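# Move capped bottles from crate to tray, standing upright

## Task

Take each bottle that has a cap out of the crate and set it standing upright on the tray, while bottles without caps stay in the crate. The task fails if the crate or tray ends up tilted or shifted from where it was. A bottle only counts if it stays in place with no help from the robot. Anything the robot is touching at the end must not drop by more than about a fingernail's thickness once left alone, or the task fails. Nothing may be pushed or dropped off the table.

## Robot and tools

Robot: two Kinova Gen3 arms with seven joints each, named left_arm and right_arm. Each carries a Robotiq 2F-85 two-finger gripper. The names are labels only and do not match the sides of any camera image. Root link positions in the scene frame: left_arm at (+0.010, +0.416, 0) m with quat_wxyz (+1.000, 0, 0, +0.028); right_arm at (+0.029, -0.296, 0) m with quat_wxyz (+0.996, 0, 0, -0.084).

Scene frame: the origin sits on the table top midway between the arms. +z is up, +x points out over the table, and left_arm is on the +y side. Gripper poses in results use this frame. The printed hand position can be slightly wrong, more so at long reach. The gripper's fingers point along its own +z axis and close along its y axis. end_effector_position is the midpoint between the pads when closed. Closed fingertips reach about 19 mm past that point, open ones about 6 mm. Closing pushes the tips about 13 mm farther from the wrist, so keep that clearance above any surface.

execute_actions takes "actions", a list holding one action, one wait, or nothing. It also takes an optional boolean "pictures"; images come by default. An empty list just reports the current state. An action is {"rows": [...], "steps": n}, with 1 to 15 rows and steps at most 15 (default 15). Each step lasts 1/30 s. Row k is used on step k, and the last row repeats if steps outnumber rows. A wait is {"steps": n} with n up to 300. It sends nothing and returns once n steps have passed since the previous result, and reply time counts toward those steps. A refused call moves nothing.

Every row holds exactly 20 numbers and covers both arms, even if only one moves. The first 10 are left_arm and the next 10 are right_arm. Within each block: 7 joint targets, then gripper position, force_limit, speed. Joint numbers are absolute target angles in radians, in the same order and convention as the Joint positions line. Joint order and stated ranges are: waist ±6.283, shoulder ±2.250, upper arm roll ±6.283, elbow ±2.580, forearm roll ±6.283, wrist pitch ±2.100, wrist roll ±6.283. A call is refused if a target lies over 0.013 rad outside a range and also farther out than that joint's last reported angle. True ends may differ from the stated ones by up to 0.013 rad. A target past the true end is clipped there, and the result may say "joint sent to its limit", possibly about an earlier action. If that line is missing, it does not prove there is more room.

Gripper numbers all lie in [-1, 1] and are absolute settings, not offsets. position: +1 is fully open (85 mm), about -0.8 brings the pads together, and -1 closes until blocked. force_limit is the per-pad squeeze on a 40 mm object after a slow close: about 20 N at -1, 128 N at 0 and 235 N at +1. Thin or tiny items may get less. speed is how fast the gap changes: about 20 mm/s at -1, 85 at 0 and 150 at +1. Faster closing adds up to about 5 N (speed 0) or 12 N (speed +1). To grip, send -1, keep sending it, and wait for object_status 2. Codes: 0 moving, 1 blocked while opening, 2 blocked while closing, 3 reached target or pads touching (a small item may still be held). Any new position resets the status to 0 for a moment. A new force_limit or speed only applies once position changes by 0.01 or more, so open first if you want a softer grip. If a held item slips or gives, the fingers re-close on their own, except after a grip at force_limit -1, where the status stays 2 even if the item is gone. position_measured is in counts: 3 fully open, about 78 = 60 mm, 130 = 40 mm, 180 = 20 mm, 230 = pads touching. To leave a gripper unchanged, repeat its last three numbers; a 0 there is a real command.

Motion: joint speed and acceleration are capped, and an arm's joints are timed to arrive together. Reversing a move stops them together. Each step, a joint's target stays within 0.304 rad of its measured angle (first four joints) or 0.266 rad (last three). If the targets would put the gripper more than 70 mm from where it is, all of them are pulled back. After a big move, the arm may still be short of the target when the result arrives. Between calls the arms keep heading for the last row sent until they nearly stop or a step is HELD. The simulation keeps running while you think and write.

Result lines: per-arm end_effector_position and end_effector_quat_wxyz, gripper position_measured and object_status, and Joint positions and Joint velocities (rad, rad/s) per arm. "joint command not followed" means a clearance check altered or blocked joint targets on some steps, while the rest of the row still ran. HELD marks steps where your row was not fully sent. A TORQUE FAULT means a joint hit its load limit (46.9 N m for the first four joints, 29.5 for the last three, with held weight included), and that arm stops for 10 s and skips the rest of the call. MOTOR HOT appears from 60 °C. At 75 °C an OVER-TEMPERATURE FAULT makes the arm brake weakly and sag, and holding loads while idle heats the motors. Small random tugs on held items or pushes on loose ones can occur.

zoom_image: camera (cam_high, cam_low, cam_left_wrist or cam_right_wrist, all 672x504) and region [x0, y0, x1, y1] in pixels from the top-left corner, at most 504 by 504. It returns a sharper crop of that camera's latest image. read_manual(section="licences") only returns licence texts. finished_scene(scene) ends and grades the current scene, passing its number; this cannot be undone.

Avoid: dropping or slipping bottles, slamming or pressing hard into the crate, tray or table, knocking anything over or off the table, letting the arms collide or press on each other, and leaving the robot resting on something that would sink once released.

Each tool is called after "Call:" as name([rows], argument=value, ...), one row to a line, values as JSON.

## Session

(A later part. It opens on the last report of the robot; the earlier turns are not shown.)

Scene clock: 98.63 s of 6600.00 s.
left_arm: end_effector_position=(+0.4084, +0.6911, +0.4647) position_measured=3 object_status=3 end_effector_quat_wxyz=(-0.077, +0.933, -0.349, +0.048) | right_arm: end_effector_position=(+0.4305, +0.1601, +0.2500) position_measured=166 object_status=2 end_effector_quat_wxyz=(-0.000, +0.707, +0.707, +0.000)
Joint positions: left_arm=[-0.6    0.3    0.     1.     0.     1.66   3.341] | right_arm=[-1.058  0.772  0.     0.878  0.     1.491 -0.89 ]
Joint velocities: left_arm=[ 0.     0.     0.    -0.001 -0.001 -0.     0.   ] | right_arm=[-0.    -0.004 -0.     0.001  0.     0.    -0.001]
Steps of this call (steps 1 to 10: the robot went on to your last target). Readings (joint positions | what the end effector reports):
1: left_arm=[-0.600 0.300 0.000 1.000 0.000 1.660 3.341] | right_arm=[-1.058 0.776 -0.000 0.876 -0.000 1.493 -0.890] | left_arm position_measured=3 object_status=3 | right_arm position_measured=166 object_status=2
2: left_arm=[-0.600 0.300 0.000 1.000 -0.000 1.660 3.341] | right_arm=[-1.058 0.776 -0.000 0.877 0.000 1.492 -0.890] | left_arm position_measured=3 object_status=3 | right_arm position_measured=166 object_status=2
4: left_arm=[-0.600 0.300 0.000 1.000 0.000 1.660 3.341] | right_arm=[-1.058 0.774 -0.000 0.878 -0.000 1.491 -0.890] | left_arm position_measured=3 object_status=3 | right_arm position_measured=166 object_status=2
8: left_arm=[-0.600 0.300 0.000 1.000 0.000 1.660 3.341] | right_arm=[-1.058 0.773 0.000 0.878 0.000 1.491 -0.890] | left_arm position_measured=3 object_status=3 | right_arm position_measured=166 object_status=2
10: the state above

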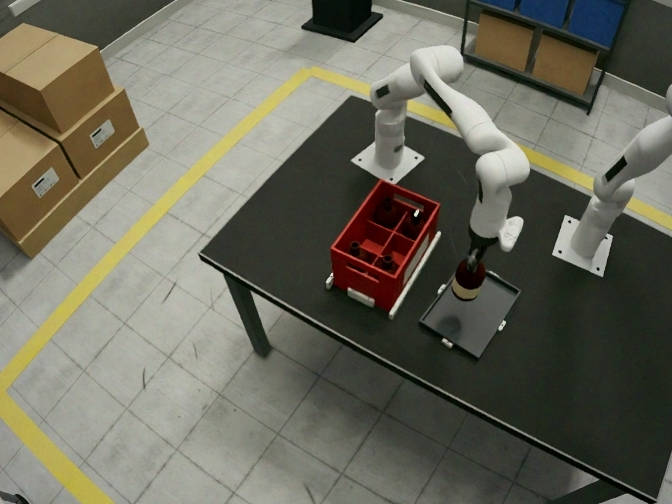

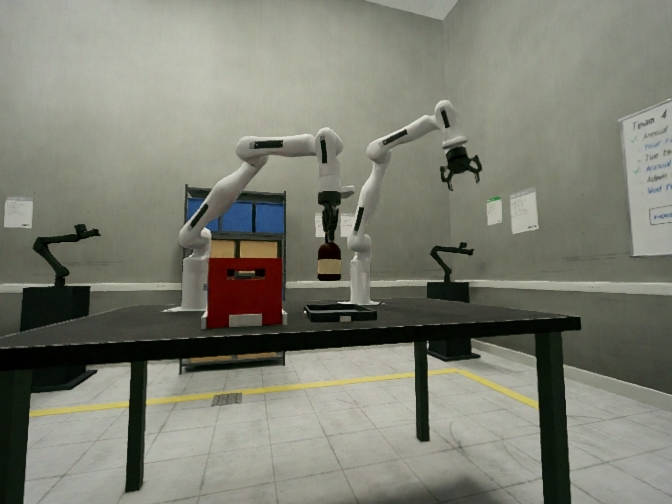

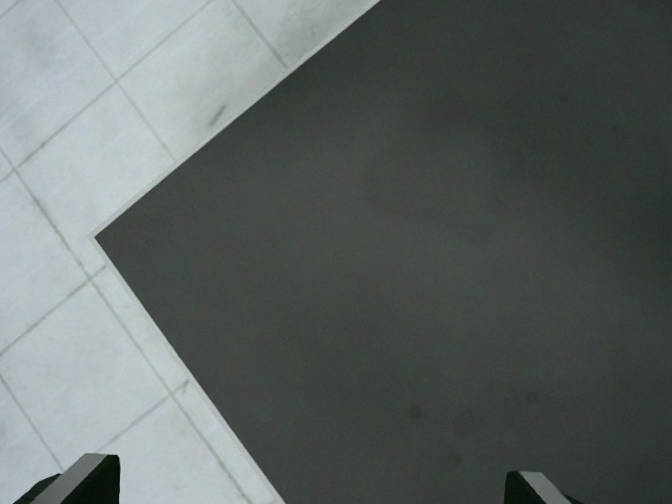

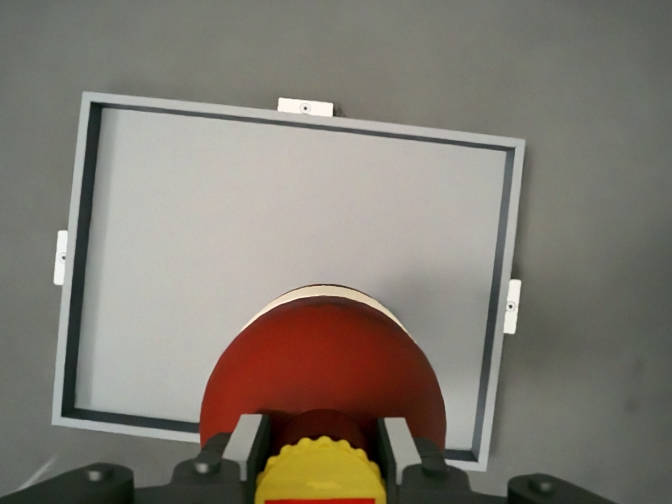

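Call:
execute_actions([
  {"rows":[[-0.6,0.3,0,1.0,0,1.66,3.341,1,0,0,-1.058,0.831,0,1.081,0,1.23,-0.89,-1,-0.3,0]]},
], pictures=false)

Call:
execute_actions([
  {"rows":[[-0.6,0.3,0,1.0,0,1.66,3.341,1,0,0,-1.058,0.836,0,1.090,0,1.216,-0.89,-1,-0.3,0]]},
])

Scene clock: 105.67 s of 6600.00 s.
left_arm: end_effector_position=(+0.4084, +0.6911, +0.4647) position_measured=3 object_status=3 end_effector_quat_wxyz=(-0.077, +0.933, -0.349, +0.048) | right_arm: end_effector_position=(+0.4300, +0.1596, +0.1510) position_measured=166 object_status=2 end_effector_quat_wxyz=(+0.000, +0.707, +0.707, -0.001)
Joint positions: left_arm=[-0.6    0.3    0.     1.     0.     1.66   3.341] | right_arm=[-1.058  0.833 -0.     1.081 -0.     1.231 -0.89 ]
Joint velocities: left_arm=[-0.    -0.    -0.     0.001  0.    -0.     0.   ] | right_arm=[-0.    -0.011  0.001 -0.     0.    -0.015  0.001]
Steps of this call (steps 1 to 15: the robot went on to your last target; steps 16 to 160: nothing new was sent; then 1.20 s passed at rest; steps 161 to 175: all 15 steps of this action). Readings (joint positions | what the end effector reports):
161: left_arm=[-0.600 0.300 0.000 1.000 0.000 1.660 3.341] | right_arm=[-1.058 0.772 0.000 0.879 -0.000 1.490 -0.890] | left_arm position_measured=3 object_status=3 | right_arm position_measured=166 object_status=2
162: left_arm=[-0.600 0.300 0.000 1.000 -0.000 1.660 3.341] | right_arm=[-1.058 0.773 0.000 0.883 -0.000 1.484 -0.890] | left_arm position_measured=3 object_status=3 | right_arm position_measured=166 object_status=2
164: left_arm=[-0.600 0.300 0.000 1.000 0.000 1.660 3.341] | right_arm=[-1.058 0.779 0.000 0.908 -0.000 1.451 -0.890] | left_arm position_measured=3 object_status=3 | right_arm position_measured=166 object_status=2
168: left_arm=[-0.600 0.300 0.000 1.000 0.000 1.660 3.341] | right_arm=[-1.058 0.809 0.000 1.011 0.000 1.318 -0.890] | left_arm position_measured=3 object_status=3 | right_arm position_measured=166 object_status=2
175: the state above

Scene clock: 106.17 s of 6600.00 s.
left_arm: end_effector_position=(+0.4084, +0.6911, +0.4647) position_measured=3 object_status=3 end_effector_quat_wxyz=(-0.077, +0.933, -0.349, +0.048) | right_arm: end_effector_position=(+0.4303, +0.1599, +0.1463) position_measured=166 object_status=2 end_effector_quat_wxyz=(+0.000, +0.707, +0.707, -0.000)
Joint positions: left_arm=[-0.6    0.3    0.     1.     0.     1.66   3.341] | right_arm=[-1.058  0.836  0.     1.09   0.     1.216 -0.89 ]
Joint velocities: left_arm=[ 0.001 -0.     0.    -0.001 -0.001  0.    -0.   ] | right_arm=[ 0.     0.001 -0.     0.    -0.001  0.     0.001]
Steps of this call (steps 1 to 15: all 15 steps of this action). Readings (joint positions | what the end effector reports):
1: left_arm=[-0.600 0.300 0.000 1.000 -0.000 1.660 3.341] | right_arm=[-1.058 0.833 -0.000 1.082 -0.000 1.229 -0.890] | left_arm position_measured=3 object_status=3 | right_arm position_measured=166 object_status=2
2: left_arm=[-0.600 0.300 0.000 1.000 0.000 1.660 3.341] | right_arm=[-1.058 0.833 0.000 1.084 0.000 1.224 -0.890] | left_arm position_measured=3 object_status=3 | right_arm position_measured=166 object_status=2
4: left_arm=[-0.600 0.300 0.000 1.000 0.000 1.660 3.341] | right_arm=[-1.058 0.836 0.000 1.089 0.000 1.218 -0.890] | left_arm position_measured=3 object_status=3 | right_arm position_measured=166 object_status=2
8: left_arm=[-0.600 0.300 0.000 1.000 0.000 1.660 3.341] | right_arm=[-1.058 0.836 -0.000 1.090 -0.000 1.216 -0.890] | left_arm position_measured=3 object_status=3 | right_arm position_measured=166 object_status=2
15: the state above

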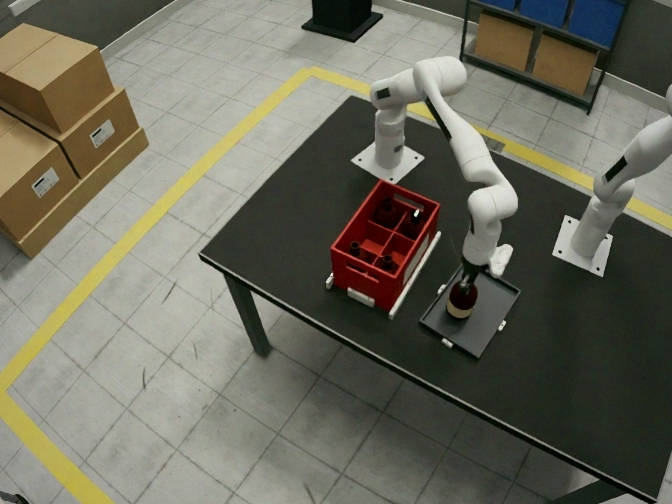

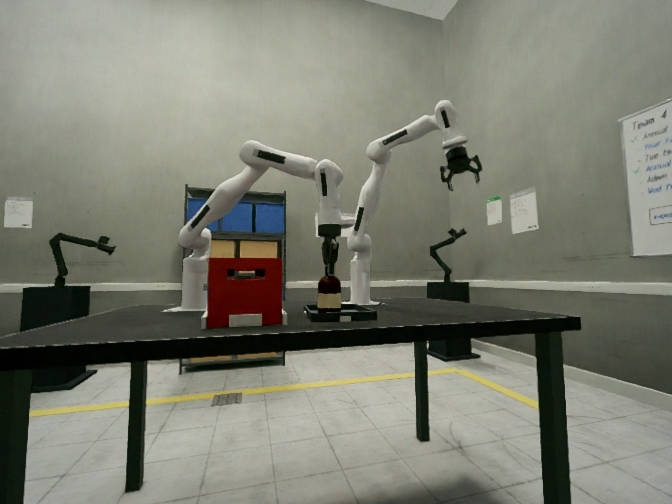

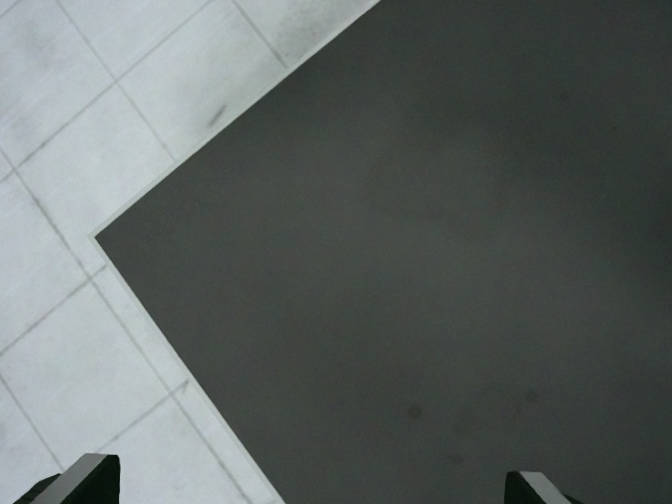

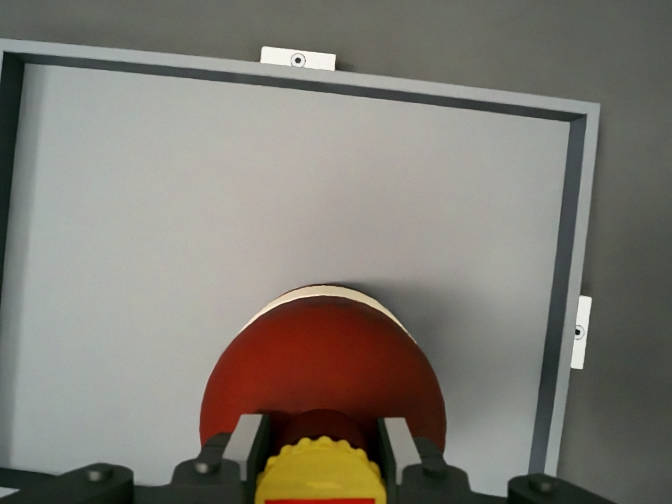

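When no contact shown; 4mm more.

Call:
execute_actions([
  {"rows":[[-0.6,0.3,0,1.0,0,1.66,3.341,1,0,0,-1.058,0.841,0,1.098,0,1.203,-0.89,-1,-0.3,0]]},
], pictures=false)

Scene clock: 112.93 s of 6600.00 s.
left_arm: end_effector_position=(+0.4084, +0.6911, +0.4647) position_measured=3 object_status=3 end_effector_quat_wxyz=(-0.077, +0.933, -0.349, +0.048) | right_arm: end_effector_position=(+0.4308, +0.1602, +0.1429) position_measured=166 object_status=2 end_effector_quat_wxyz=(-0.000, +0.707, +0.707, +0.001)
Joint positions: left_arm=[-0.6    0.3    0.     1.     0.     1.66   3.341] | right_arm=[-1.058  0.838  0.     1.097 -0.     1.204 -0.89 ]
Joint velocities: left_arm=[-0.    -0.    -0.    -0.001  0.    -0.     0.   ] | right_arm=[-0.    -0.    -0.     0.    -0.001 -0.     0.   ]
Steps of this call (steps 1 to 15: the robot went on to your last target; steps 16 to 90: nothing new was sent; then 3.27 s passed at rest; steps 91 to 105: all 15 steps of this action). Readings (joint positions | what the end effector reports):
91: left_arm=[-0.600 0.300 0.000 1.000 -0.000 1.660 3.341] | right_arm=[-1.058 0.837 0.000 1.091 -0.000 1.215 -0.890] | left_arm position_measured=3 object_status=3 | right_arm position_measured=166 object_status=2
92: left_arm=[-0.600 0.300 0.000 1.000 0.000 1.660 3.341] | right_arm=[-1.058 0.838 0.000 1.093 -0.000 1.210 -0.890] | left_arm position_measured=3 object_status=3 | right_arm position_measured=166 object_status=2
94: left_arm=[-0.600 0.300 0.000 1.000 0.000 1.660 3.341] | right_arm=[-1.058 0.838 0.000 1.096 0.000 1.206 -0.890] | left_arm position_measured=3 object_status=3 | right_arm position_measured=166 object_status=2
98: left_arm=[-0.600 0.300 0.000 1.000 -0.000 1.660 3.341] | right_arm=[-1.058 0.838 0.000 1.097 -0.000 1.204 -0.890] | left_arm position_measured=3 object_status=3 | right_arm position_measured=166 object_status=2
105: the state above

Call:
execute_actions([
  {"rows":[[-0.6,0.3,0,1.0,0,1.66,3.341,1,0,0,-1.058,0.838,0,1.097,0,1.204,-0.89,0.05,-0.3,0]]},
], pictures=false)

Call:
execute_actions([
  {"rows":[[-0.6,0.3,0,1.0,0,1.66,3.341,1,0,0,-1.058,0.772,0,0.878,0,1.491,-0.89,0.05,-0.3,0]],"steps":13},
], pictures=false)

Call:
execute_actions([
  {"rows":[[-0.6,0.3,0,1.0,0,1.66,3.341,1,0,0,-1.03,0.55,0,0.98,0,1.61,-0.86,0.05,-0.3,0]],"steps":12},
], pictures=false)

Call:
execute_actions([
  {"rows":[[-0.6,0.3,0,1.0,0,1.66,3.341,1,0,0,-0.99,0.297,0,1.326,0,1.519,-0.82,0.05,-0.3,0]],"steps":13},
], pictures=false)

Call:
execute_actions([
  {"rows":[[-0.6,0.3,0,1.0,0,1.66,3.341,1,0,0,-0.958,0.156,0,1.702,0,1.283,-0.79,0.05,-0.3,0]]},
], pictures=false)

Call:
execute_actions([
  {"rows":[[-0.6,0.3,0,1.0,0,1.66,3.341,1,0,0,-0.958,0.2625,0,1.9175,0,0.9616,-0.79,0.05,-0.3,0]]},
], pictures=false)

Call:
execute_actions([
  {"steps":10},
])

Scene clock: 143.73 s of 6600.00 s.
left_arm: end_effector_position=(+0.4084, +0.6911, +0.4647) position_measured=3 object_status=3 end_effector_quat_wxyz=(-0.077, +0.933, -0.349, +0.048) | right_arm: end_effector_position=(+0.4306, +0.1603, +0.1430) position_measured=123 object_status=0 end_effector_quat_wxyz=(-0.000, +0.707, +0.707, +0.001)
Joint positions: left_arm=[-0.6    0.3    0.     1.     0.     1.66   3.341] | right_arm=[-1.058  0.838 -0.     1.097 -0.     1.204 -0.89 ]
Joint velocities: left_arm=[ 0.    -0.001  0.     0.     0.    -0.     0.   ] | right_arm=[ 0.     0.001 -0.    -0.    -0.001  0.     0.   ]
Steps of this call (steps 1 to 15: the robot went on to your last target; steps 16 to 90: nothing new was sent; then 27.30 s passed at rest; steps 91 to 105: all 15 steps of this action). Readings (joint positions | what the end effector reports):
91: left_arm=[-0.600 0.300 0.000 1.000 0.000 1.660 3.341] | right_arm=[-1.058 0.838 0.000 1.097 -0.000 1.204 -0.890] | left_arm position_measured=3 object_status=3 | right_arm position_measured=166 object_status=0
92: left_arm=[-0.600 0.300 0.000 1.000 0.000 1.660 3.341] | right_arm=[-1.058 0.837 0.000 1.097 -0.000 1.204 -0.890] | left_arm position_measured=3 object_status=3 | right_arm position_measured=166 object_status=0
94: left_arm=[-0.600 0.300 0.000 1.000 0.000 1.660 3.341] | right_arm=[-1.058 0.838 0.000 1.097 0.000 1.204 -0.890] | left_arm position_measured=3 object_status=3 | right_arm position_measured=155 object_status=0
98: left_arm=[-0.600 0.300 0.000 1.000 0.000 1.660 3.341] | right_arm=[-1.058 0.838 -0.000 1.097 -0.000 1.204 -0.890] | left_arm position_measured=3 object_status=3 | right_arm position_measured=129 object_status=0
105: the state above

Scene clock: 144.17 s of 6600.00 s.
left_arm: end_effector_position=(+0.4084, +0.6911, +0.4647) position_measured=3 object_status=3 end_effector_quat_wxyz=(-0.077, +0.933, -0.349, +0.048) | right_arm: end_effector_position=(+0.4307, +0.1604, +0.2492) position_measured=123 object_status=3 end_effector_quat_wxyz=(-0.000, +0.707, +0.707, +0.001)
Joint positions: left_arm=[-0.6    0.3    0.     1.     0.     1.66   3.341] | right_arm=[-1.058  0.772  0.     0.881 -0.     1.486 -0.89 ]
Joint velocities: left_arm=[-0.001  0.001  0.    -0.001  0.     0.     0.   ] | right_arm=[ 0.    -0.044  0.    -0.117 -0.     0.161 -0.001]
Steps of this call (steps 1 to 13: all 13 steps of this action). Readings (joint positions | what the end effector reports):
1: left_arm=[-0.600 0.300 0.000 1.000 -0.000 1.660 3.341] | right_arm=[-1.058 0.838 -0.000 1.096 0.000 1.205 -0.890] | left_arm position_measured=3 object_status=3 | right_arm position_measured=123 object_status=0
2: left_arm=[-0.600 0.300 0.000 1.000 -0.000 1.660 3.341] | right_arm=[-1.058 0.837 -0.000 1.092 0.000 1.211 -0.890] | left_arm position_measured=3 object_status=3 | right_arm position_measured=123 object_status=0
4: left_arm=[-0.600 0.300 -0.000 1.000 0.000 1.660 3.341] | right_arm=[-1.058 0.830 -0.000 1.066 0.000 1.242 -0.890] | left_arm position_measured=3 object_status=3 | right_arm position_measured=123 object_status=3
8: left_arm=[-0.600 0.300 -0.000 1.000 0.000 1.660 3.341] | right_arm=[-1.058 0.798 -0.000 0.962 -0.000 1.377 -0.890] | left_arm position_measured=3 object_status=3 | right_arm position_measured=123 object_status=3
13: the state above

Scene clock: 144.57 s of 6600.00 s.
left_arm: end_effector_position=(+0.4084, +0.6911, +0.4647) position_measured=3 object_status=3 end_effector_quat_wxyz=(-0.077, +0.933, -0.349, +0.048) | right_arm: end_effector_position=(+0.3986, +0.0981, +0.3396) position_measured=123 object_status=3 end_effector_quat_wxyz=(+0.000, +0.707, +0.707, +0.001)
Joint positions: left_arm=[-0.6    0.3   -0.     1.     0.     1.66   3.341] | right_arm=[-1.032  0.565  0.     0.972  0.     1.604 -0.862]
Joint velocities: left_arm=[-0.    -0.     0.     0.001  0.    -0.    -0.   ] | right_arm=[ 0.036 -0.284  0.002  0.134  0.     0.175  0.043]
Steps of this call (steps 1 to 12: all 12 steps of this action). Readings (joint positions | what the end effector reports):
1: left_arm=[-0.600 0.300 0.000 1.000 0.000 1.660 3.341] | right_arm=[-1.058 0.770 0.000 0.880 -0.000 1.490 -0.890] | left_arm position_measured=3 object_status=3 | right_arm position_measured=123 object_status=3
2: left_arm=[-0.600 0.300 0.000 1.000 0.000 1.660 3.341] | right_arm=[-1.057 0.765 -0.000 0.882 -0.000 1.493 -0.889] | left_arm position_measured=3 object_status=3 | right_arm position_measured=123 object_status=3
4: left_arm=[-0.600 0.300 0.000 1.000 0.000 1.660 3.341] | right_arm=[-1.054 0.737 -0.001 0.895 -0.000 1.507 -0.886] | left_arm position_measured=3 object_status=3 | right_arm position_measured=123 object_status=3
8: left_arm=[-0.600 0.300 0.000 1.000 0.000 1.660 3.341] | right_arm=[-1.041 0.637 -0.000 0.939 0.000 1.561 -0.872] | left_arm position_measured=3 object_status=3 | right_arm position_measured=123 object_status=3
12: the state above

Scene clock: 145.00 s of 6600.00 s.
left_arm: end_effector_position=(+0.4084, +0.6911, +0.4647) position_measured=3 object_status=3 end_effector_quat_wxyz=(-0.077, +0.933, -0.349, +0.048) | right_arm: end_effector_position=(+0.3500, +0.0148, +0.3599) position_measured=123 object_status=3 end_effector_quat_wxyz=(+0.000, +0.707, +0.708, +0.001)
Joint positions: left_arm=[-0.6    0.3    0.     1.     0.     1.66   3.341] | right_arm=[-0.993  0.318  0.     1.295  0.     1.527 -0.823]
Joint velocities: left_arm=[ 0.    -0.002  0.    -0.001 -0.    -0.    -0.   ] | right_arm=[ 0.048 -0.291 -0.     0.524  0.    -0.129  0.052]
Steps of this call (steps 1 to 13: all 13 steps of this action). Readings (joint positions | what the end effector reports):
1: left_arm=[-0.600 0.300 0.000 1.000 0.000 1.660 3.341] | right_arm=[-1.031 0.556 0.000 0.977 0.000 1.607 -0.860] | left_arm position_measured=3 object_status=3 | right_arm position_measured=123 object_status=3
2: left_arm=[-0.600 0.300 0.000 1.000 0.000 1.660 3.341] | right_arm=[-1.029 0.544 0.000 0.986 -0.000 1.606 -0.859] | left_arm position_measured=3 object_status=3 | right_arm position_measured=123 object_status=3
4: left_arm=[-0.600 0.300 0.000 1.000 -0.000 1.660 3.341] | right_arm=[-1.024 0.507 -0.000 1.019 -0.000 1.598 -0.854] | left_arm position_measured=3 object_status=3 | right_arm position_measured=123 object_status=3
8: left_arm=[-0.600 0.300 0.000 1.000 0.000 1.660 3.341] | right_arm=[-1.007 0.403 0.000 1.146 0.000 1.564 -0.838] | left_arm position_measured=3 object_status=3 | right_arm position_measured=123 object_status=3
13: the state above

Scene clock: 145.50 s of 6600.00 s.
left_arm: end_effector_position=(+0.4084, +0.6911, +0.4647) position_measured=3 object_status=3 end_effector_quat_wxyz=(-0.077, +0.933, -0.349, +0.048) | right_arm: end_effector_position=(+0.3053, -0.0520, +0.2996) position_measured=123 object_status=3 end_effector_quat_wxyz=(+0.000, +0.707, +0.707, -0.001)
Joint positions: left_arm=[-0.6    0.3   -0.     1.     0.     1.66   3.341] | right_arm=[-0.959  0.16   0.     1.698  0.     1.285 -0.79 ]
Joint velocities: left_arm=[ 0.     0.003  0.    -0.001  0.     0.    -0.   ] | right_arm=[ 0.006 -0.024 -0.     0.103 -0.001 -0.061  0.007]
Steps of this call (steps 1 to 15: all 15 steps of this action). Readings (joint positions | what the end effector reports):
1: left_arm=[-0.600 0.300 0.000 1.000 -0.000 1.660 3.341] | right_arm=[-0.992 0.309 0.000 1.311 0.000 1.523 -0.821] | left_arm position_measured=3 object_status=3 | right_arm position_measured=123 object_status=3
2: left_arm=[-0.600 0.300 0.000 1.000 0.000 1.660 3.341] | right_arm=[-0.990 0.297 -0.000 1.330 -0.000 1.515 -0.820] | left_arm position_measured=3 object_status=3 | right_arm position_measured=123 object_status=3
4: left_arm=[-0.600 0.300 -0.000 1.000 -0.000 1.660 3.341] | right_arm=[-0.984 0.265 -0.000 1.383 -0.000 1.488 -0.814] | left_arm position_measured=3 object_status=3 | right_arm position_measured=123 object_status=3
8: left_arm=[-0.600 0.300 0.000 1.000 0.000 1.660 3.341] | right_arm=[-0.969 0.202 0.000 1.541 0.000 1.385 -0.801] | left_arm position_measured=3 object_status=3 | right_arm position_measured=123 object_status=3
15: the state above

Scene clock: 146.00 s of 6600.00 s.
left_arm: end_effector_position=(+0.4084, +0.6911, +0.4647) position_measured=3 object_status=3 end_effector_quat_wxyz=(-0.077, +0.933, -0.349, +0.048) | right_arm: end_effector_position=(+0.3050, -0.0525, +0.2009) position_measured=123 object_status=3 end_effector_quat_wxyz=(-0.000, +0.707, +0.707, +0.001)
Joint positions: left_arm=[-0.6    0.3    0.     1.     0.     1.66   3.341] | right_arm=[-0.958  0.261 -0.     1.917  0.     0.963 -0.79 ]
Joint velocities: left_arm=[-0.001  0.002 -0.     0.001 -0.     0.    -0.   ] | right_arm=[ 0.     0.014  0.     0.013  0.001 -0.025  0.   ]
Steps of this call (steps 1 to 15: all 15 steps of this action). Readings (joint positions | what the end effector reports):
1: left_arm=[-0.600 0.300 0.000 1.000 0.000 1.660 3.341] | right_arm=[-0.959 0.160 0.000 1.701 0.000 1.283 -0.790] | left_arm position_measured=3 object_status=3 | right_arm position_measured=123 object_status=3
2: left_arm=[-0.600 0.300 0.000 1.000 0.000 1.660 3.341] | right_arm=[-0.959 0.162 0.000 1.706 0.000 1.277 -0.790] | left_arm position_measured=3 object_status=3 | right_arm position_measured=123 object_status=3
4: left_arm=[-0.600 0.300 0.000 1.000 0.000 1.660 3.341] | right_arm=[-0.958 0.175 0.000 1.733 -0.000 1.245 -0.790] | left_arm position_measured=3 object_status=3 | right_arm position_measured=123 object_status=3
8: left_arm=[-0.600 0.300 0.000 1.000 0.000 1.660 3.341] | right_arm=[-0.958 0.222 0.000 1.832 0.000 1.105 -0.790] | left_arm position_measured=3 object_status=3 | right_arm position_measured=123 object_status=3
15: the state above

Scene clock: 146.33 s of 6600.00 s.
left_arm: end_effector_position=(+0.4084, +0.6911, +0.4647) position_measured=3 object_status=3 end_effector_quat_wxyz=(-0.077, +0.933, -0.349, +0.048) | right_arm: end_effector_position=(+0.3049, -0.0527, +0.2000) position_measured=123 object_status=3 end_effector_quat_wxyz=(-0.000, +0.707, +0.707, +0.000)
Joint positions: left_arm=[-0.6    0.3    0.     1.    -0.     1.66   3.341] | right_arm=[-0.958  0.262  0.     1.918  0.     0.962 -0.79 ]
Joint velocities: left_arm=[-0.001 -0.    -0.     0.001 -0.    -0.    -0.   ] | right_arm=[-0.  0. -0.  0. -0. -0. -0.]
Steps of this call (steps 1 to 10: the robot went on to your last target). Readings (joint positions | what the end effector reports):
1: left_arm=[-0.600 0.300 0.000 1.000 0.000 1.660 3.341] | right_arm=[-0.958 0.261 -0.000 1.917 0.000 0.962 -0.790] | left_arm position_measured=3 object_status=3 | right_arm position_measured=123 object_status=3
2: left_arm=[-0.600 0.300 0.000 1.000 0.000 1.660 3.341] | right_arm=[-0.958 0.261 -0.000 1.917 0.000 0.962 -0.790] | left_arm position_measured=3 object_status=3 | right_arm position_measured=123 object_status=3
4: left_arm=[-0.600 0.300 0.000 1.000 0.000 1.660 3.341] | right_arm=[-0.958 0.262 0.000 1.917 0.000 0.962 -0.790] | left_arm position_measured=3 object_status=3 | right_arm position_measured=123 object_status=3
8: left_arm=[-0.600 0.300 0.000 1.000 0.000 1.660 3.341] | right_arm=[-0.958 0.262 -0.000 1.917 0.000 0.962 -0.790] | left_arm position_measured=3 object_status=3 | right_arm position_measured=123 object_status=3
10: the state above

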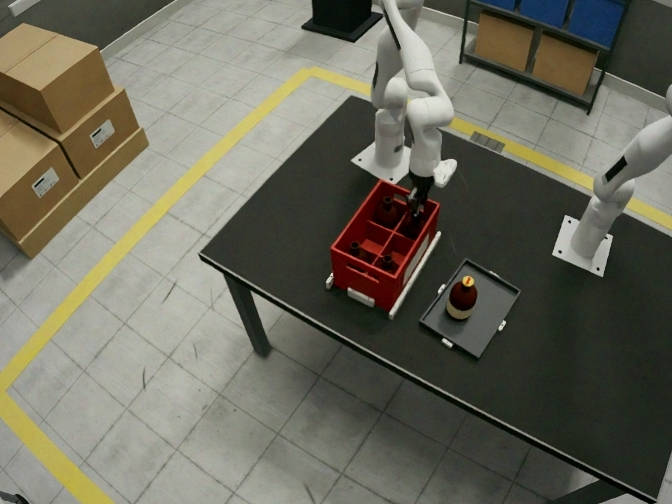

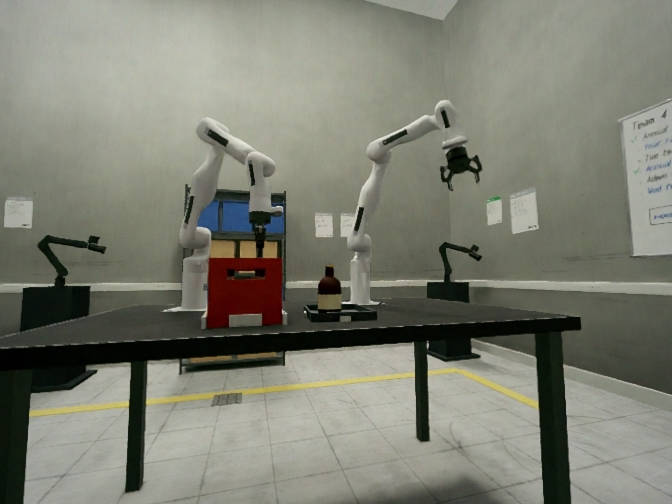

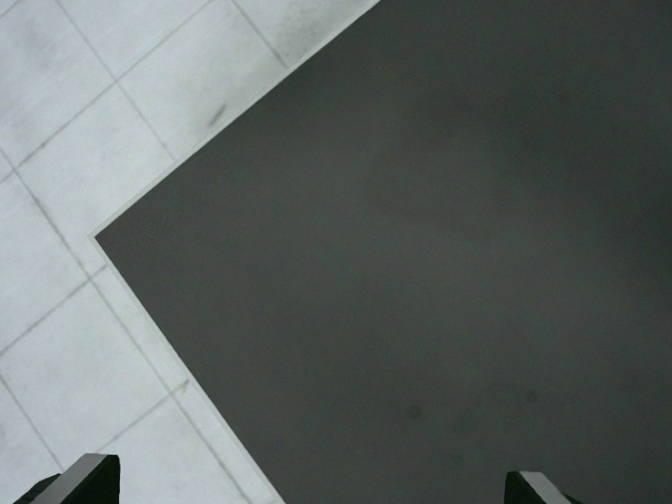

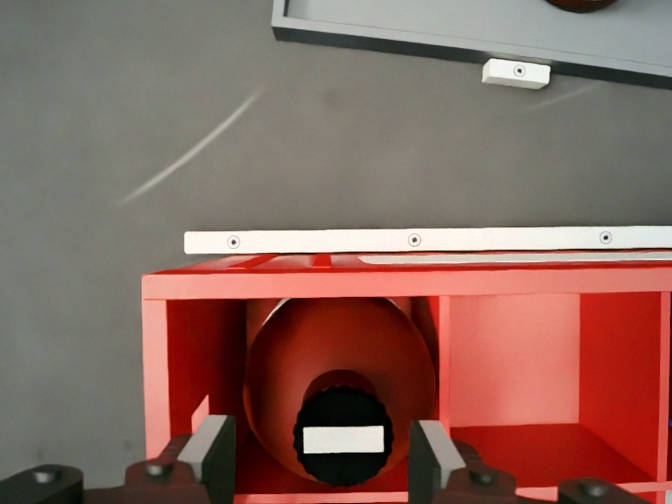

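Call:
execute_actions([
  {"rows":[[-0.6,0.3,0,1.0,0,1.66,3.341,1,0,0,-0.943,0.268,0,1.9175,0,0.956,-0.775,0.05,-0.3,0]],"steps":8},
], pictures=false)

Call:
execute_actions([
  {"rows":[[-0.6,0.3,0,1.0,0,1.66,3.341,1,0,0,-0.943,0.350,0,1.995,0,0.797,-0.775,0.05,-0.3,0]]},
], pictures=false)

Call:
execute_actions([
  {"rows":[[-0.6,0.3,0,1.0,0,1.66,3.341,1,0,0,-0.943,0.350,0,1.995,0,0.797,-0.775,-1,-0.3,0]]},
], pictures=false)

Call:
execute_actions([
  {"steps":8},
], pictures=false)

Call:
execute_actions([
  {"rows":[[-0.6,0.3,0,1.0,0,1.66,3.341,1,0,0,-0.943,0.268,0,1.9175,0,0.956,-0.775,-1,-0.3,0]],"steps":9},
], pictures=false)

Call:
execute_actions([
  {"rows":[[-0.6,0.3,0,1.0,0,1.66,3.341,1,0,0,-0.943,0.16,0,1.702,0,1.279,-0.775,-1,-0.3,0]],"steps":13},
], pictures=false)

Call:
execute_actions([
  {"rows":[[-0.6,0.3,0,1.0,0,1.66,3.341,1,0,0,-0.943,0.133,0,1.54,0,1.469,-0.775,-1,-0.3,0]],"steps":12},
], pictures=false)

Call:
execute_actions([
  {"rows":[[-0.6,0.3,0,1.0,0,1.66,3.341,1,0,0,-1.1,0.297,0,1.326,0,1.519,-0.93,-1,-0.3,0]],"steps":13},
], pictures=false)

Call:
execute_actions([
  {"rows":[[-0.6,0.3,0,1.0,0,1.66,3.341,1,0,0,-1.25,0.55,0,0.98,0,1.61,-1.08,-1,-0.3,0]]},
], pictures=false)

Call:
execute_actions([
  {"rows":[[-0.6,0.3,0,1.0,0,1.66,3.341,1,0,0,-1.25,0.772,0,0.878,0,1.491,-1.08,-1,-0.3,0]]},
])

Scene clock: 172.03 s of 6600.00 s.
left_arm: end_effector_position=(+0.4084, +0.6911, +0.4647) position_measured=3 object_status=3 end_effector_quat_wxyz=(-0.077, +0.933, -0.349, +0.048) | right_arm: end_effector_position=(+0.3092, -0.0558, +0.1981) position_measured=123 object_status=3 end_effector_quat_wxyz=(+0.000, +0.707, +0.707, +0.000)
Joint positions: left_arm=[-0.6    0.3    0.     1.     0.     1.66   3.341] | right_arm=[-0.944  0.268  0.     1.918  0.     0.956 -0.775]
Joint velocities: left_arm=[-0.001 -0.    -0.     0.     0.     0.    -0.   ] | right_arm=[ 0.006  0.003 -0.001  0.     0.001 -0.001  0.003]
Steps of this call (steps 1 to 15: the robot went on to your last target; steps 16 to 90: nothing new was sent; then 22.43 s passed at rest; steps 91 to 98: all 8 steps of this action). Readings (joint positions | what the end effector reports):
91: left_arm=[-0.600 0.300 0.000 1.000 0.000 1.660 3.341] | right_arm=[-0.957 0.263 -0.000 1.917 -0.000 0.961 -0.789] | left_arm position_measured=3 object_status=3 | right_arm position_measured=123 object_status=3
92: left_arm=[-0.600 0.300 0.000 1.000 0.000 1.660 3.341] | right_arm=[-0.951 0.265 -0.001 1.917 -0.001 0.960 -0.786] | left_arm position_measured=3 object_status=3 | right_arm position_measured=123 object_status=3
94: left_arm=[-0.600 0.300 0.000 1.000 0.000 1.660 3.341] | right_arm=[-0.945 0.267 0.000 1.918 0.000 0.957 -0.777] | left_arm position_measured=3 object_status=3 | right_arm position_measured=123 object_status=3
98: the state above

Scene clock: 172.53 s of 6600.00 s.
left_arm: end_effector_position=(+0.4084, +0.6911, +0.4647) position_measured=3 object_status=3 end_effector_quat_wxyz=(-0.077, +0.933, -0.349, +0.048) | right_arm: end_effector_position=(+0.3099, -0.0555, +0.1492) position_measured=123 object_status=3 end_effector_quat_wxyz=(+0.000, +0.707, +0.707, +0.000)
Joint positions: left_arm=[-0.6    0.3    0.     1.     0.     1.66   3.341] | right_arm=[-0.943  0.349 -0.     1.995  0.     0.797 -0.775]
Joint velocities: left_arm=[-0.    -0.001 -0.     0.     0.001 -0.     0.   ] | right_arm=[ 0.     0.007 -0.     0.001  0.002 -0.    -0.001]
Steps of this call (steps 1 to 15: all 15 steps of this action). Readings (joint positions | what the end effector reports):
1: left_arm=[-0.600 0.300 0.000 1.000 -0.000 1.660 3.341] | right_arm=[-0.944 0.269 0.000 1.918 -0.000 0.955 -0.775] | left_arm position_measured=3 object_status=3 | right_arm position_measured=123 object_status=3
2: left_arm=[-0.600 0.300 0.000 1.000 0.000 1.660 3.341] | right_arm=[-0.943 0.275 0.000 1.922 -0.000 0.946 -0.775] | left_arm position_measured=3 object_status=3 | right_arm position_measured=123 object_status=3
4: left_arm=[-0.600 0.300 0.000 1.000 0.000 1.660 3.341] | right_arm=[-0.943 0.303 0.000 1.946 -0.000 0.897 -0.775] | left_arm position_measured=3 object_status=3 | right_arm position_measured=123 object_status=3
8: left_arm=[-0.600 0.300 0.000 1.000 0.000 1.660 3.341] | right_arm=[-0.943 0.345 -0.000 1.993 0.000 0.803 -0.775] | left_arm position_measured=3 object_status=3 | right_arm position_measured=123 object_status=3
15: the state above

Scene clock: 173.03 s of 6600.00 s.
left_arm: end_effector_position=(+0.4084, +0.6911, +0.4647) position_measured=3 object_status=3 end_effector_quat_wxyz=(-0.077, +0.933, -0.349, +0.048) | right_arm: end_effector_position=(+0.3100, -0.0555, +0.1492) position_measured=167 object_status=2 end_effector_quat_wxyz=(+0.000, +0.707, +0.707, +0.000)
Joint positions: left_arm=[-0.6    0.3    0.     1.     0.     1.66   3.341] | right_arm=[-0.943  0.349  0.     1.995 -0.     0.797 -0.775]
Joint velocities: left_arm=[-0.001 -0.002  0.    -0.001 -0.001 -0.     0.   ] | right_arm=[ 0.     0.    -0.    -0.    -0.    -0.    -0.001]
Steps of this call (steps 1 to 15: all 15 steps of this action). Readings (joint positions | what the end effector reports):
1: left_arm=[-0.600 0.300 -0.000 1.000 0.000 1.660 3.341] | right_arm=[-0.943 0.349 -0.000 1.995 0.000 0.797 -0.775] | left_arm position_measured=3 object_status=3 | right_arm position_measured=123 object_status=0
2: left_arm=[-0.600 0.300 0.000 1.000 0.000 1.660 3.341] | right_arm=[-0.943 0.350 0.000 1.995 0.000 0.797 -0.775] | left_arm position_measured=3 object_status=3 | right_arm position_measured=124 object_status=0
4: left_arm=[-0.600 0.300 0.000 1.000 0.000 1.660 3.341] | right_arm=[-0.943 0.350 -0.000 1.995 0.000 0.797 -0.775] | left_arm position_measured=3 object_status=3 | right_arm position_measured=134 object_status=0
8: left_arm=[-0.600 0.300 0.000 1.000 0.000 1.660 3.341] | right_arm=[-0.943 0.350 0.000 1.995 0.000 0.797 -0.775] | left_arm position_measured=3 object_status=3 | right_arm position_measured=162 object_status=0
15: the state above

Scene clock: 173.30 s of 6600.00 s.
left_arm: end_effector_position=(+0.4084, +0.6911, +0.4647) position_measured=3 object_status=3 end_effector_quat_wxyz=(-0.077, +0.933, -0.349, +0.048) | right_arm: end_effector_position=(+0.3100, -0.0555, +0.1492) position_measured=167 object_status=2 end_effector_quat_wxyz=(+0.000, +0.707, +0.707, +0.000)
Joint positions: left_arm=[-0.6    0.3    0.     1.     0.     1.66   3.341] | right_arm=[-0.943  0.349  0.     1.995 -0.     0.797 -0.775]
Joint velocities: left_arm=[-0.001  0.    -0.    -0.002 -0.001  0.     0.   ] | right_arm=[-0.    -0.    -0.    -0.    -0.001 -0.    -0.   ]
Steps of this call (steps 1 to 8: the robot went on to your last target). Readings (joint positions | what the end effector reports):
1: left_arm=[-0.600 0.300 0.000 1.000 0.000 1.660 3.341] | right_arm=[-0.943 0.349 0.000 1.995 -0.000 0.797 -0.775] | left_arm position_measured=3 object_status=3 | right_arm position_measured=167 object_status=2
2: left_arm=[-0.600 0.300 0.000 1.000 0.000 1.660 3.341] | right_arm=[-0.943 0.349 0.000 1.995 -0.000 0.797 -0.775] | left_arm position_measured=3 object_status=3 | right_arm position_measured=167 object_status=2
4: left_arm=[-0.600 0.300 0.000 1.000 0.000 1.660 3.341] | right_arm=[-0.943 0.349 0.000 1.995 -0.000 0.797 -0.775] | left_arm position_measured=3 object_status=3 | right_arm position_measured=167 object_status=2
8: the state above

Scene clock: 173.60 s of 6600.00 s.
left_arm: end_effector_position=(+0.4084, +0.6911, +0.4647) position_measured=3 object_status=3 end_effector_quat_wxyz=(-0.077, +0.933, -0.349, +0.048) | right_arm: end_effector_position=(+0.3095, -0.0560, +0.1964) position_measured=167 object_status=2 end_effector_quat_wxyz=(+0.000, +0.707, +0.707, -0.001)
Joint positions: left_arm=[-0.6    0.3    0.     1.     0.     1.66   3.341] | right_arm=[-0.943  0.272  0.     1.918  0.     0.954 -0.775]
Joint velocities: left_arm=[ 0.     0.     0.    -0.     0.001  0.    -0.   ] | right_arm=[-0.001 -0.016 -0.001 -0.015 -0.003  0.056  0.   ]
Steps of this call (steps 1 to 9: all 9 steps of this action). Readings (joint positions | what the end effector reports):
1: left_arm=[-0.600 0.300 0.000 1.000 0.000 1.660 3.341] | right_arm=[-0.943 0.349 0.000 1.994 -0.000 0.798 -0.775] | left_arm position_measured=3 object_status=3 | right_arm position_measured=167 object_status=2
2: left_arm=[-0.600 0.300 0.000 1.000 0.000 1.660 3.341] | right_arm=[-0.943 0.344 -0.000 1.991 -0.000 0.807 -0.775] | left_arm position_measured=3 object_status=3 | right_arm position_measured=167 object_status=2
4: left_arm=[-0.600 0.300 0.000 1.000 0.000 1.660 3.341] | right_arm=[-0.943 0.317 -0.000 1.968 0.000 0.856 -0.775] | left_arm position_measured=3 object_status=3 | right_arm position_measured=167 object_status=2
8: left_arm=[-0.600 0.300 0.000 1.000 0.000 1.660 3.341] | right_arm=[-0.943 0.273 0.000 1.920 0.000 0.950 -0.775] | left_arm position_measured=3 object_status=3 | right_arm position_measured=167 object_status=2
9: the state above

Scene clock: 174.03 s of 6600.00 s.
left_arm: end_effector_position=(+0.4084, +0.6911, +0.4647) position_measured=3 object_status=3 end_effector_quat_wxyz=(-0.077, +0.933, -0.349, +0.048) | right_arm: end_effector_position=(+0.3099, -0.0556, +0.2966) position_measured=167 object_status=2 end_effector_quat_wxyz=(+0.000, +0.707, +0.707, +0.000)
Joint positions: left_arm=[-0.6    0.3    0.     1.     0.     1.66   3.341] | right_arm=[-0.943  0.163  0.     1.705  0.     1.273 -0.775]
Joint velocities: left_arm=[ 0.     0.001 -0.     0.    -0.     0.    -0.   ] | right_arm=[ 0.001 -0.059  0.    -0.123  0.001  0.225 -0.   ]
Steps of this call (steps 1 to 13: all 13 steps of this action). Readings (joint positions | what the end effector reports):
1: left_arm=[-0.600 0.300 0.000 1.000 -0.000 1.660 3.341] | right_arm=[-0.943 0.271 0.000 1.917 -0.000 0.956 -0.775] | left_arm position_measured=3 object_status=3 | right_arm position_measured=167 object_status=2
2: left_arm=[-0.600 0.300 0.000 1.000 0.000 1.660 3.341] | right_arm=[-0.943 0.267 -0.000 1.913 0.000 0.963 -0.775] | left_arm position_measured=3 object_status=3 | right_arm position_measured=167 object_status=2
4: left_arm=[-0.600 0.300 0.000 1.000 0.000 1.660 3.341] | right_arm=[-0.943 0.253 -0.000 1.887 0.000 0.995 -0.775] | left_arm position_measured=3 object_status=3 | right_arm position_measured=167 object_status=2
8: left_arm=[-0.600 0.300 0.000 1.000 0.000 1.660 3.341] | right_arm=[-0.943 0.203 -0.000 1.788 0.000 1.135 -0.775] | left_arm position_measured=3 object_status=3 | right_arm position_measured=167 object_status=2
13: the state above

Scene clock: 174.43 s of 6600.00 s.
left_arm: end_effector_position=(+0.4084, +0.6911, +0.4647) position_measured=3 object_status=3 end_effector_quat_wxyz=(-0.077, +0.933, -0.349, +0.048) | right_arm: end_effector_position=(+0.3095, -0.0559, +0.3584) position_measured=167 object_status=2 end_effector_quat_wxyz=(+0.000, +0.707, +0.707, +0.000)
Joint positions: left_arm=[-0.6    0.3    0.     1.     0.     1.66   3.341] | right_arm=[-0.943  0.132  0.     1.541  0.     1.468 -0.775]
Joint velocities: left_arm=[ 0.001 -0.001  0.    -0.001 -0.001 -0.    -0.   ] | right_arm=[-0.     0.    -0.    -0.019 -0.     0.029  0.001]
Steps of this call (steps 1 to 12: all 12 steps of this action). Readings (joint positions | what the end effector reports):
1: left_arm=[-0.600 0.300 0.000 1.000 0.000 1.660 3.341] | right_arm=[-0.943 0.162 0.000 1.702 0.000 1.278 -0.775] | left_arm position_measured=3 object_status=3 | right_arm position_measured=167 object_status=2
2: left_arm=[-0.600 0.300 0.000 1.000 0.000 1.660 3.341] | right_arm=[-0.943 0.161 0.000 1.697 -0.000 1.285 -0.775] | left_arm position_measured=3 object_status=3 | right_arm position_measured=167 object_status=2
4: left_arm=[-0.600 0.300 0.000 1.000 0.000 1.660 3.341] | right_arm=[-0.943 0.156 0.000 1.671 0.000 1.316 -0.775] | left_arm position_measured=3 object_status=3 | right_arm position_measured=167 object_status=2
8: left_arm=[-0.600 0.300 0.000 1.000 0.000 1.660 3.341] | right_arm=[-0.943 0.139 -0.000 1.575 -0.000 1.428 -0.775] | left_arm position_measured=3 object_status=3 | right_arm position_measured=167 object_status=2
12: the state above

Scene clock: 174.87 s of 6600.00 s.
left_arm: end_effector_position=(+0.4084, +0.6911, +0.4647) position_measured=3 object_status=3 end_effector_quat_wxyz=(-0.077, +0.933, -0.349, +0.048) | right_arm: end_effector_position=(+0.3097, +0.0388, +0.3611) position_measured=167 object_status=2 end_effector_quat_wxyz=(-0.002, +0.707, +0.707, +0.002)
Joint positions: left_arm=[-0.6    0.3    0.     1.     0.     1.66   3.341] | right_arm=[-1.094  0.291 -0.002  1.329 -0.002  1.517 -0.929]
Joint velocities: left_arm=[-0.     0.     0.     0.001 -0.    -0.    -0.   ] | right_arm=[-0.039  0.035 -0.    -0.063  0.006  0.026 -0.047]
Steps of this call (steps 1 to 13: all 13 steps of this action). Readings (joint positions | what the end effector reports):
1: left_arm=[-0.600 0.300 0.000 1.000 0.000 1.660 3.341] | right_arm=[-0.944 0.133 0.000 1.540 0.000 1.469 -0.775] | left_arm position_measured=3 object_status=3 | right_arm position_measured=167 object_status=2
2: left_arm=[-0.600 0.300 0.000 1.000 0.000 1.660 3.341] | right_arm=[-0.949 0.138 0.001 1.534 0.001 1.471 -0.779] | left_arm position_measured=3 object_status=3 | right_arm position_measured=167 object_status=2
4: left_arm=[-0.600 0.300 0.000 1.000 0.000 1.660 3.341] | right_arm=[-0.970 0.161 0.002 1.508 0.002 1.478 -0.797] | left_arm position_measured=3 object_status=3 | right_arm position_measured=167 object_status=2
8: left_arm=[-0.600 0.300 0.000 1.000 0.000 1.660 3.341] | right_arm=[-1.047 0.243 0.001 1.402 0.000 1.501 -0.875] | left_arm position_measured=3 object_status=3 | right_arm position_measured=167 object_status=2
13: the state above

Scene clock: 175.37 s of 6600.00 s.
left_arm: end_effector_position=(+0.4084, +0.6911, +0.4647) position_measured=3 object_status=3 end_effector_quat_wxyz=(-0.077, +0.933, -0.349, +0.048) | right_arm: end_effector_position=(+0.3027, +0.1597, +0.3473) position_measured=167 object_status=2 end_effector_quat_wxyz=(-0.002, +0.707, +0.707, +0.002)
Joint positions: left_arm=[-0.6    0.3    0.     1.     0.     1.66   3.341] | right_arm=[-1.243  0.537 -0.001  0.994 -0.001  1.605 -1.075]
Joint velocities: left_arm=[-0. -0. -0. -0. -0. -0.  0.] | right_arm=[-0.129  0.202 -0.006 -0.321 -0.001  0.084 -0.135]
Steps of this call (steps 1 to 15: all 15 steps of this action). Readings (joint positions | what the end effector reports):
1: left_arm=[-0.600 0.300 0.000 1.000 0.000 1.660 3.341] | right_arm=[-1.096 0.293 -0.002 1.327 -0.001 1.518 -0.930] | left_arm position_measured=3 object_status=3 | right_arm position_measured=167 object_status=2
2: left_arm=[-0.600 0.300 0.000 1.000 0.000 1.660 3.341] | right_arm=[-1.100 0.299 -0.000 1.321 0.000 1.521 -0.932] | left_arm position_measured=3 object_status=3 | right_arm position_measured=167 object_status=2
4: left_arm=[-0.600 0.300 0.000 1.000 0.000 1.660 3.341] | right_arm=[-1.116 0.325 0.001 1.293 0.001 1.530 -0.945] | left_arm position_measured=3 object_status=3 | right_arm position_measured=167 object_status=2
8: left_arm=[-0.600 0.300 0.000 1.000 0.000 1.660 3.341] | right_arm=[-1.169 0.417 0.001 1.178 0.000 1.561 -0.999] | left_arm position_measured=3 object_status=3 | right_arm position_measured=167 object_status=2
15: the state above

Scene clock: 175.87 s of 6600.00 s.
left_arm: end_effector_position=(+0.4084, +0.6911, +0.4647) position_measured=3 object_status=3 end_effector_quat_wxyz=(-0.077, +0.933, -0.349, +0.048) | right_arm: end_effector_position=(+0.3357, +0.2280, +0.2515) position_measured=167 object_status=2 end_effector_quat_wxyz=(-0.000, +0.707, +0.708, +0.001)
Joint positions: left_arm=[-0.6    0.3    0.     1.     0.     1.66   3.341] | right_arm=[-1.25   0.769 -0.     0.88  -0.     1.491 -1.08 ]
Joint velocities: left_arm=[ 0.001 -0.     0.     0.     0.001  0.    -0.   ] | right_arm=[ 0.001  0.023  0.003 -0.026  0.002  0.006 -0.   ]
Steps of this call (steps 1 to 15: all 15 steps of this action). Readings (joint positions | what the end effector reports):
1: left_arm=[-0.600 0.300 0.000 1.000 0.000 1.660 3.341] | right_arm=[-1.246 0.544 -0.002 0.985 -0.001 1.607 -1.078] | left_arm position_measured=3 object_status=3 | right_arm position_measured=167 object_status=2
2: left_arm=[-0.600 0.300 0.000 1.000 0.000 1.660 3.341] | right_arm=[-1.246 0.554 -0.002 0.975 -0.001 1.606 -1.079] | left_arm position_measured=3 object_status=3 | right_arm position_measured=167 object_status=2
4: left_arm=[-0.600 0.300 0.000 1.000 -0.000 1.660 3.341] | right_arm=[-1.247 0.591 -0.001 0.952 -0.000 1.592 -1.079] | left_arm position_measured=3 object_status=3 | right_arm position_measured=167 object_status=2
8: left_arm=[-0.600 0.300 0.000 1.000 0.000 1.660 3.341] | right_arm=[-1.248 0.694 -0.000 0.911 -0.000 1.534 -1.079] | left_arm position_measured=3 object_status=3 | right_arm position_measured=167 object_status=2
15: the state above

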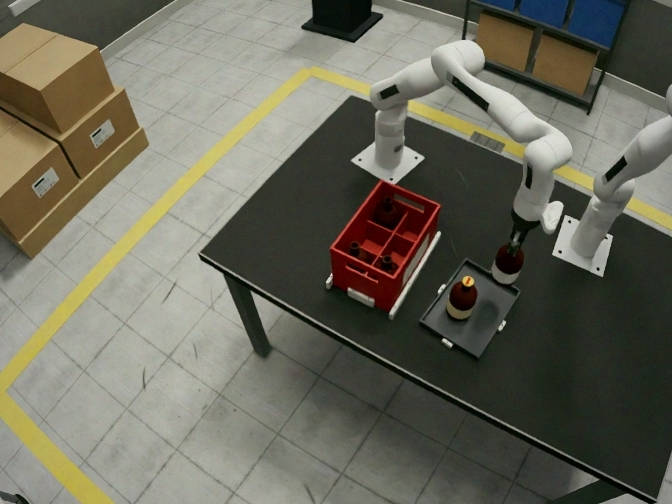

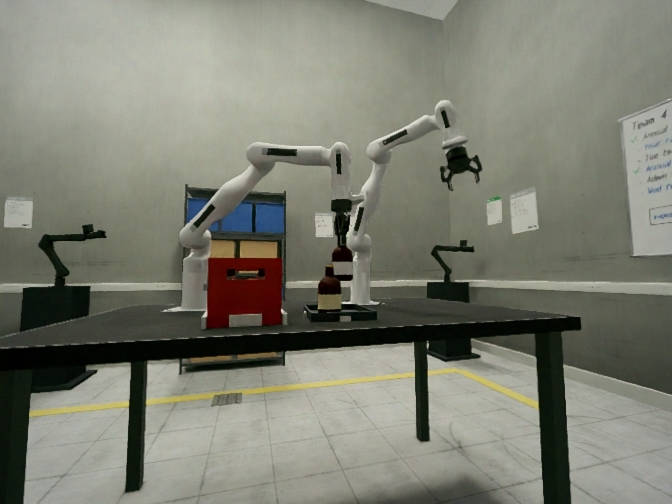

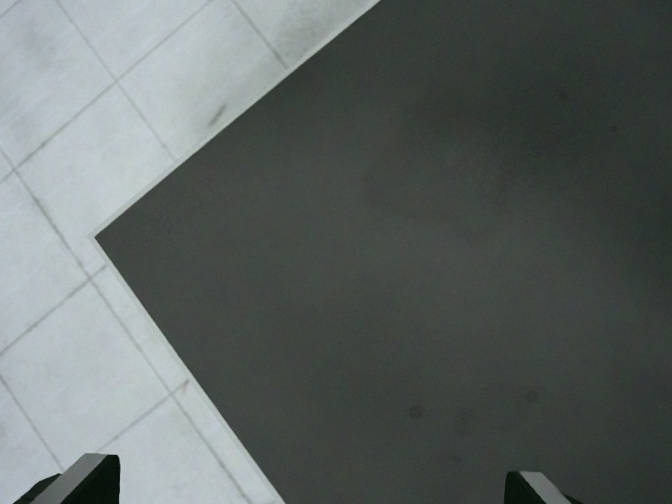

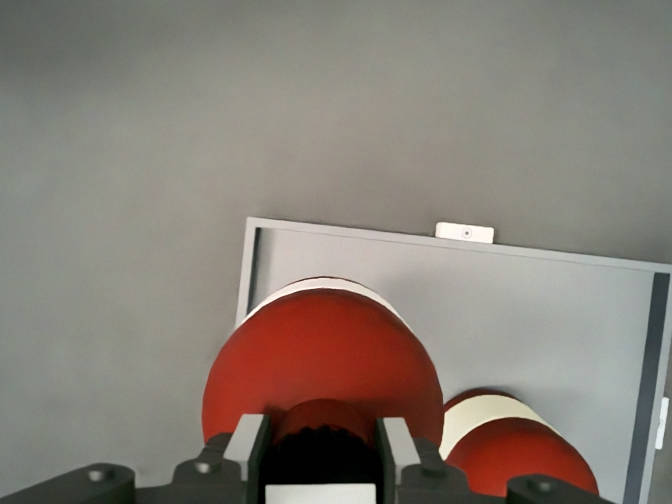

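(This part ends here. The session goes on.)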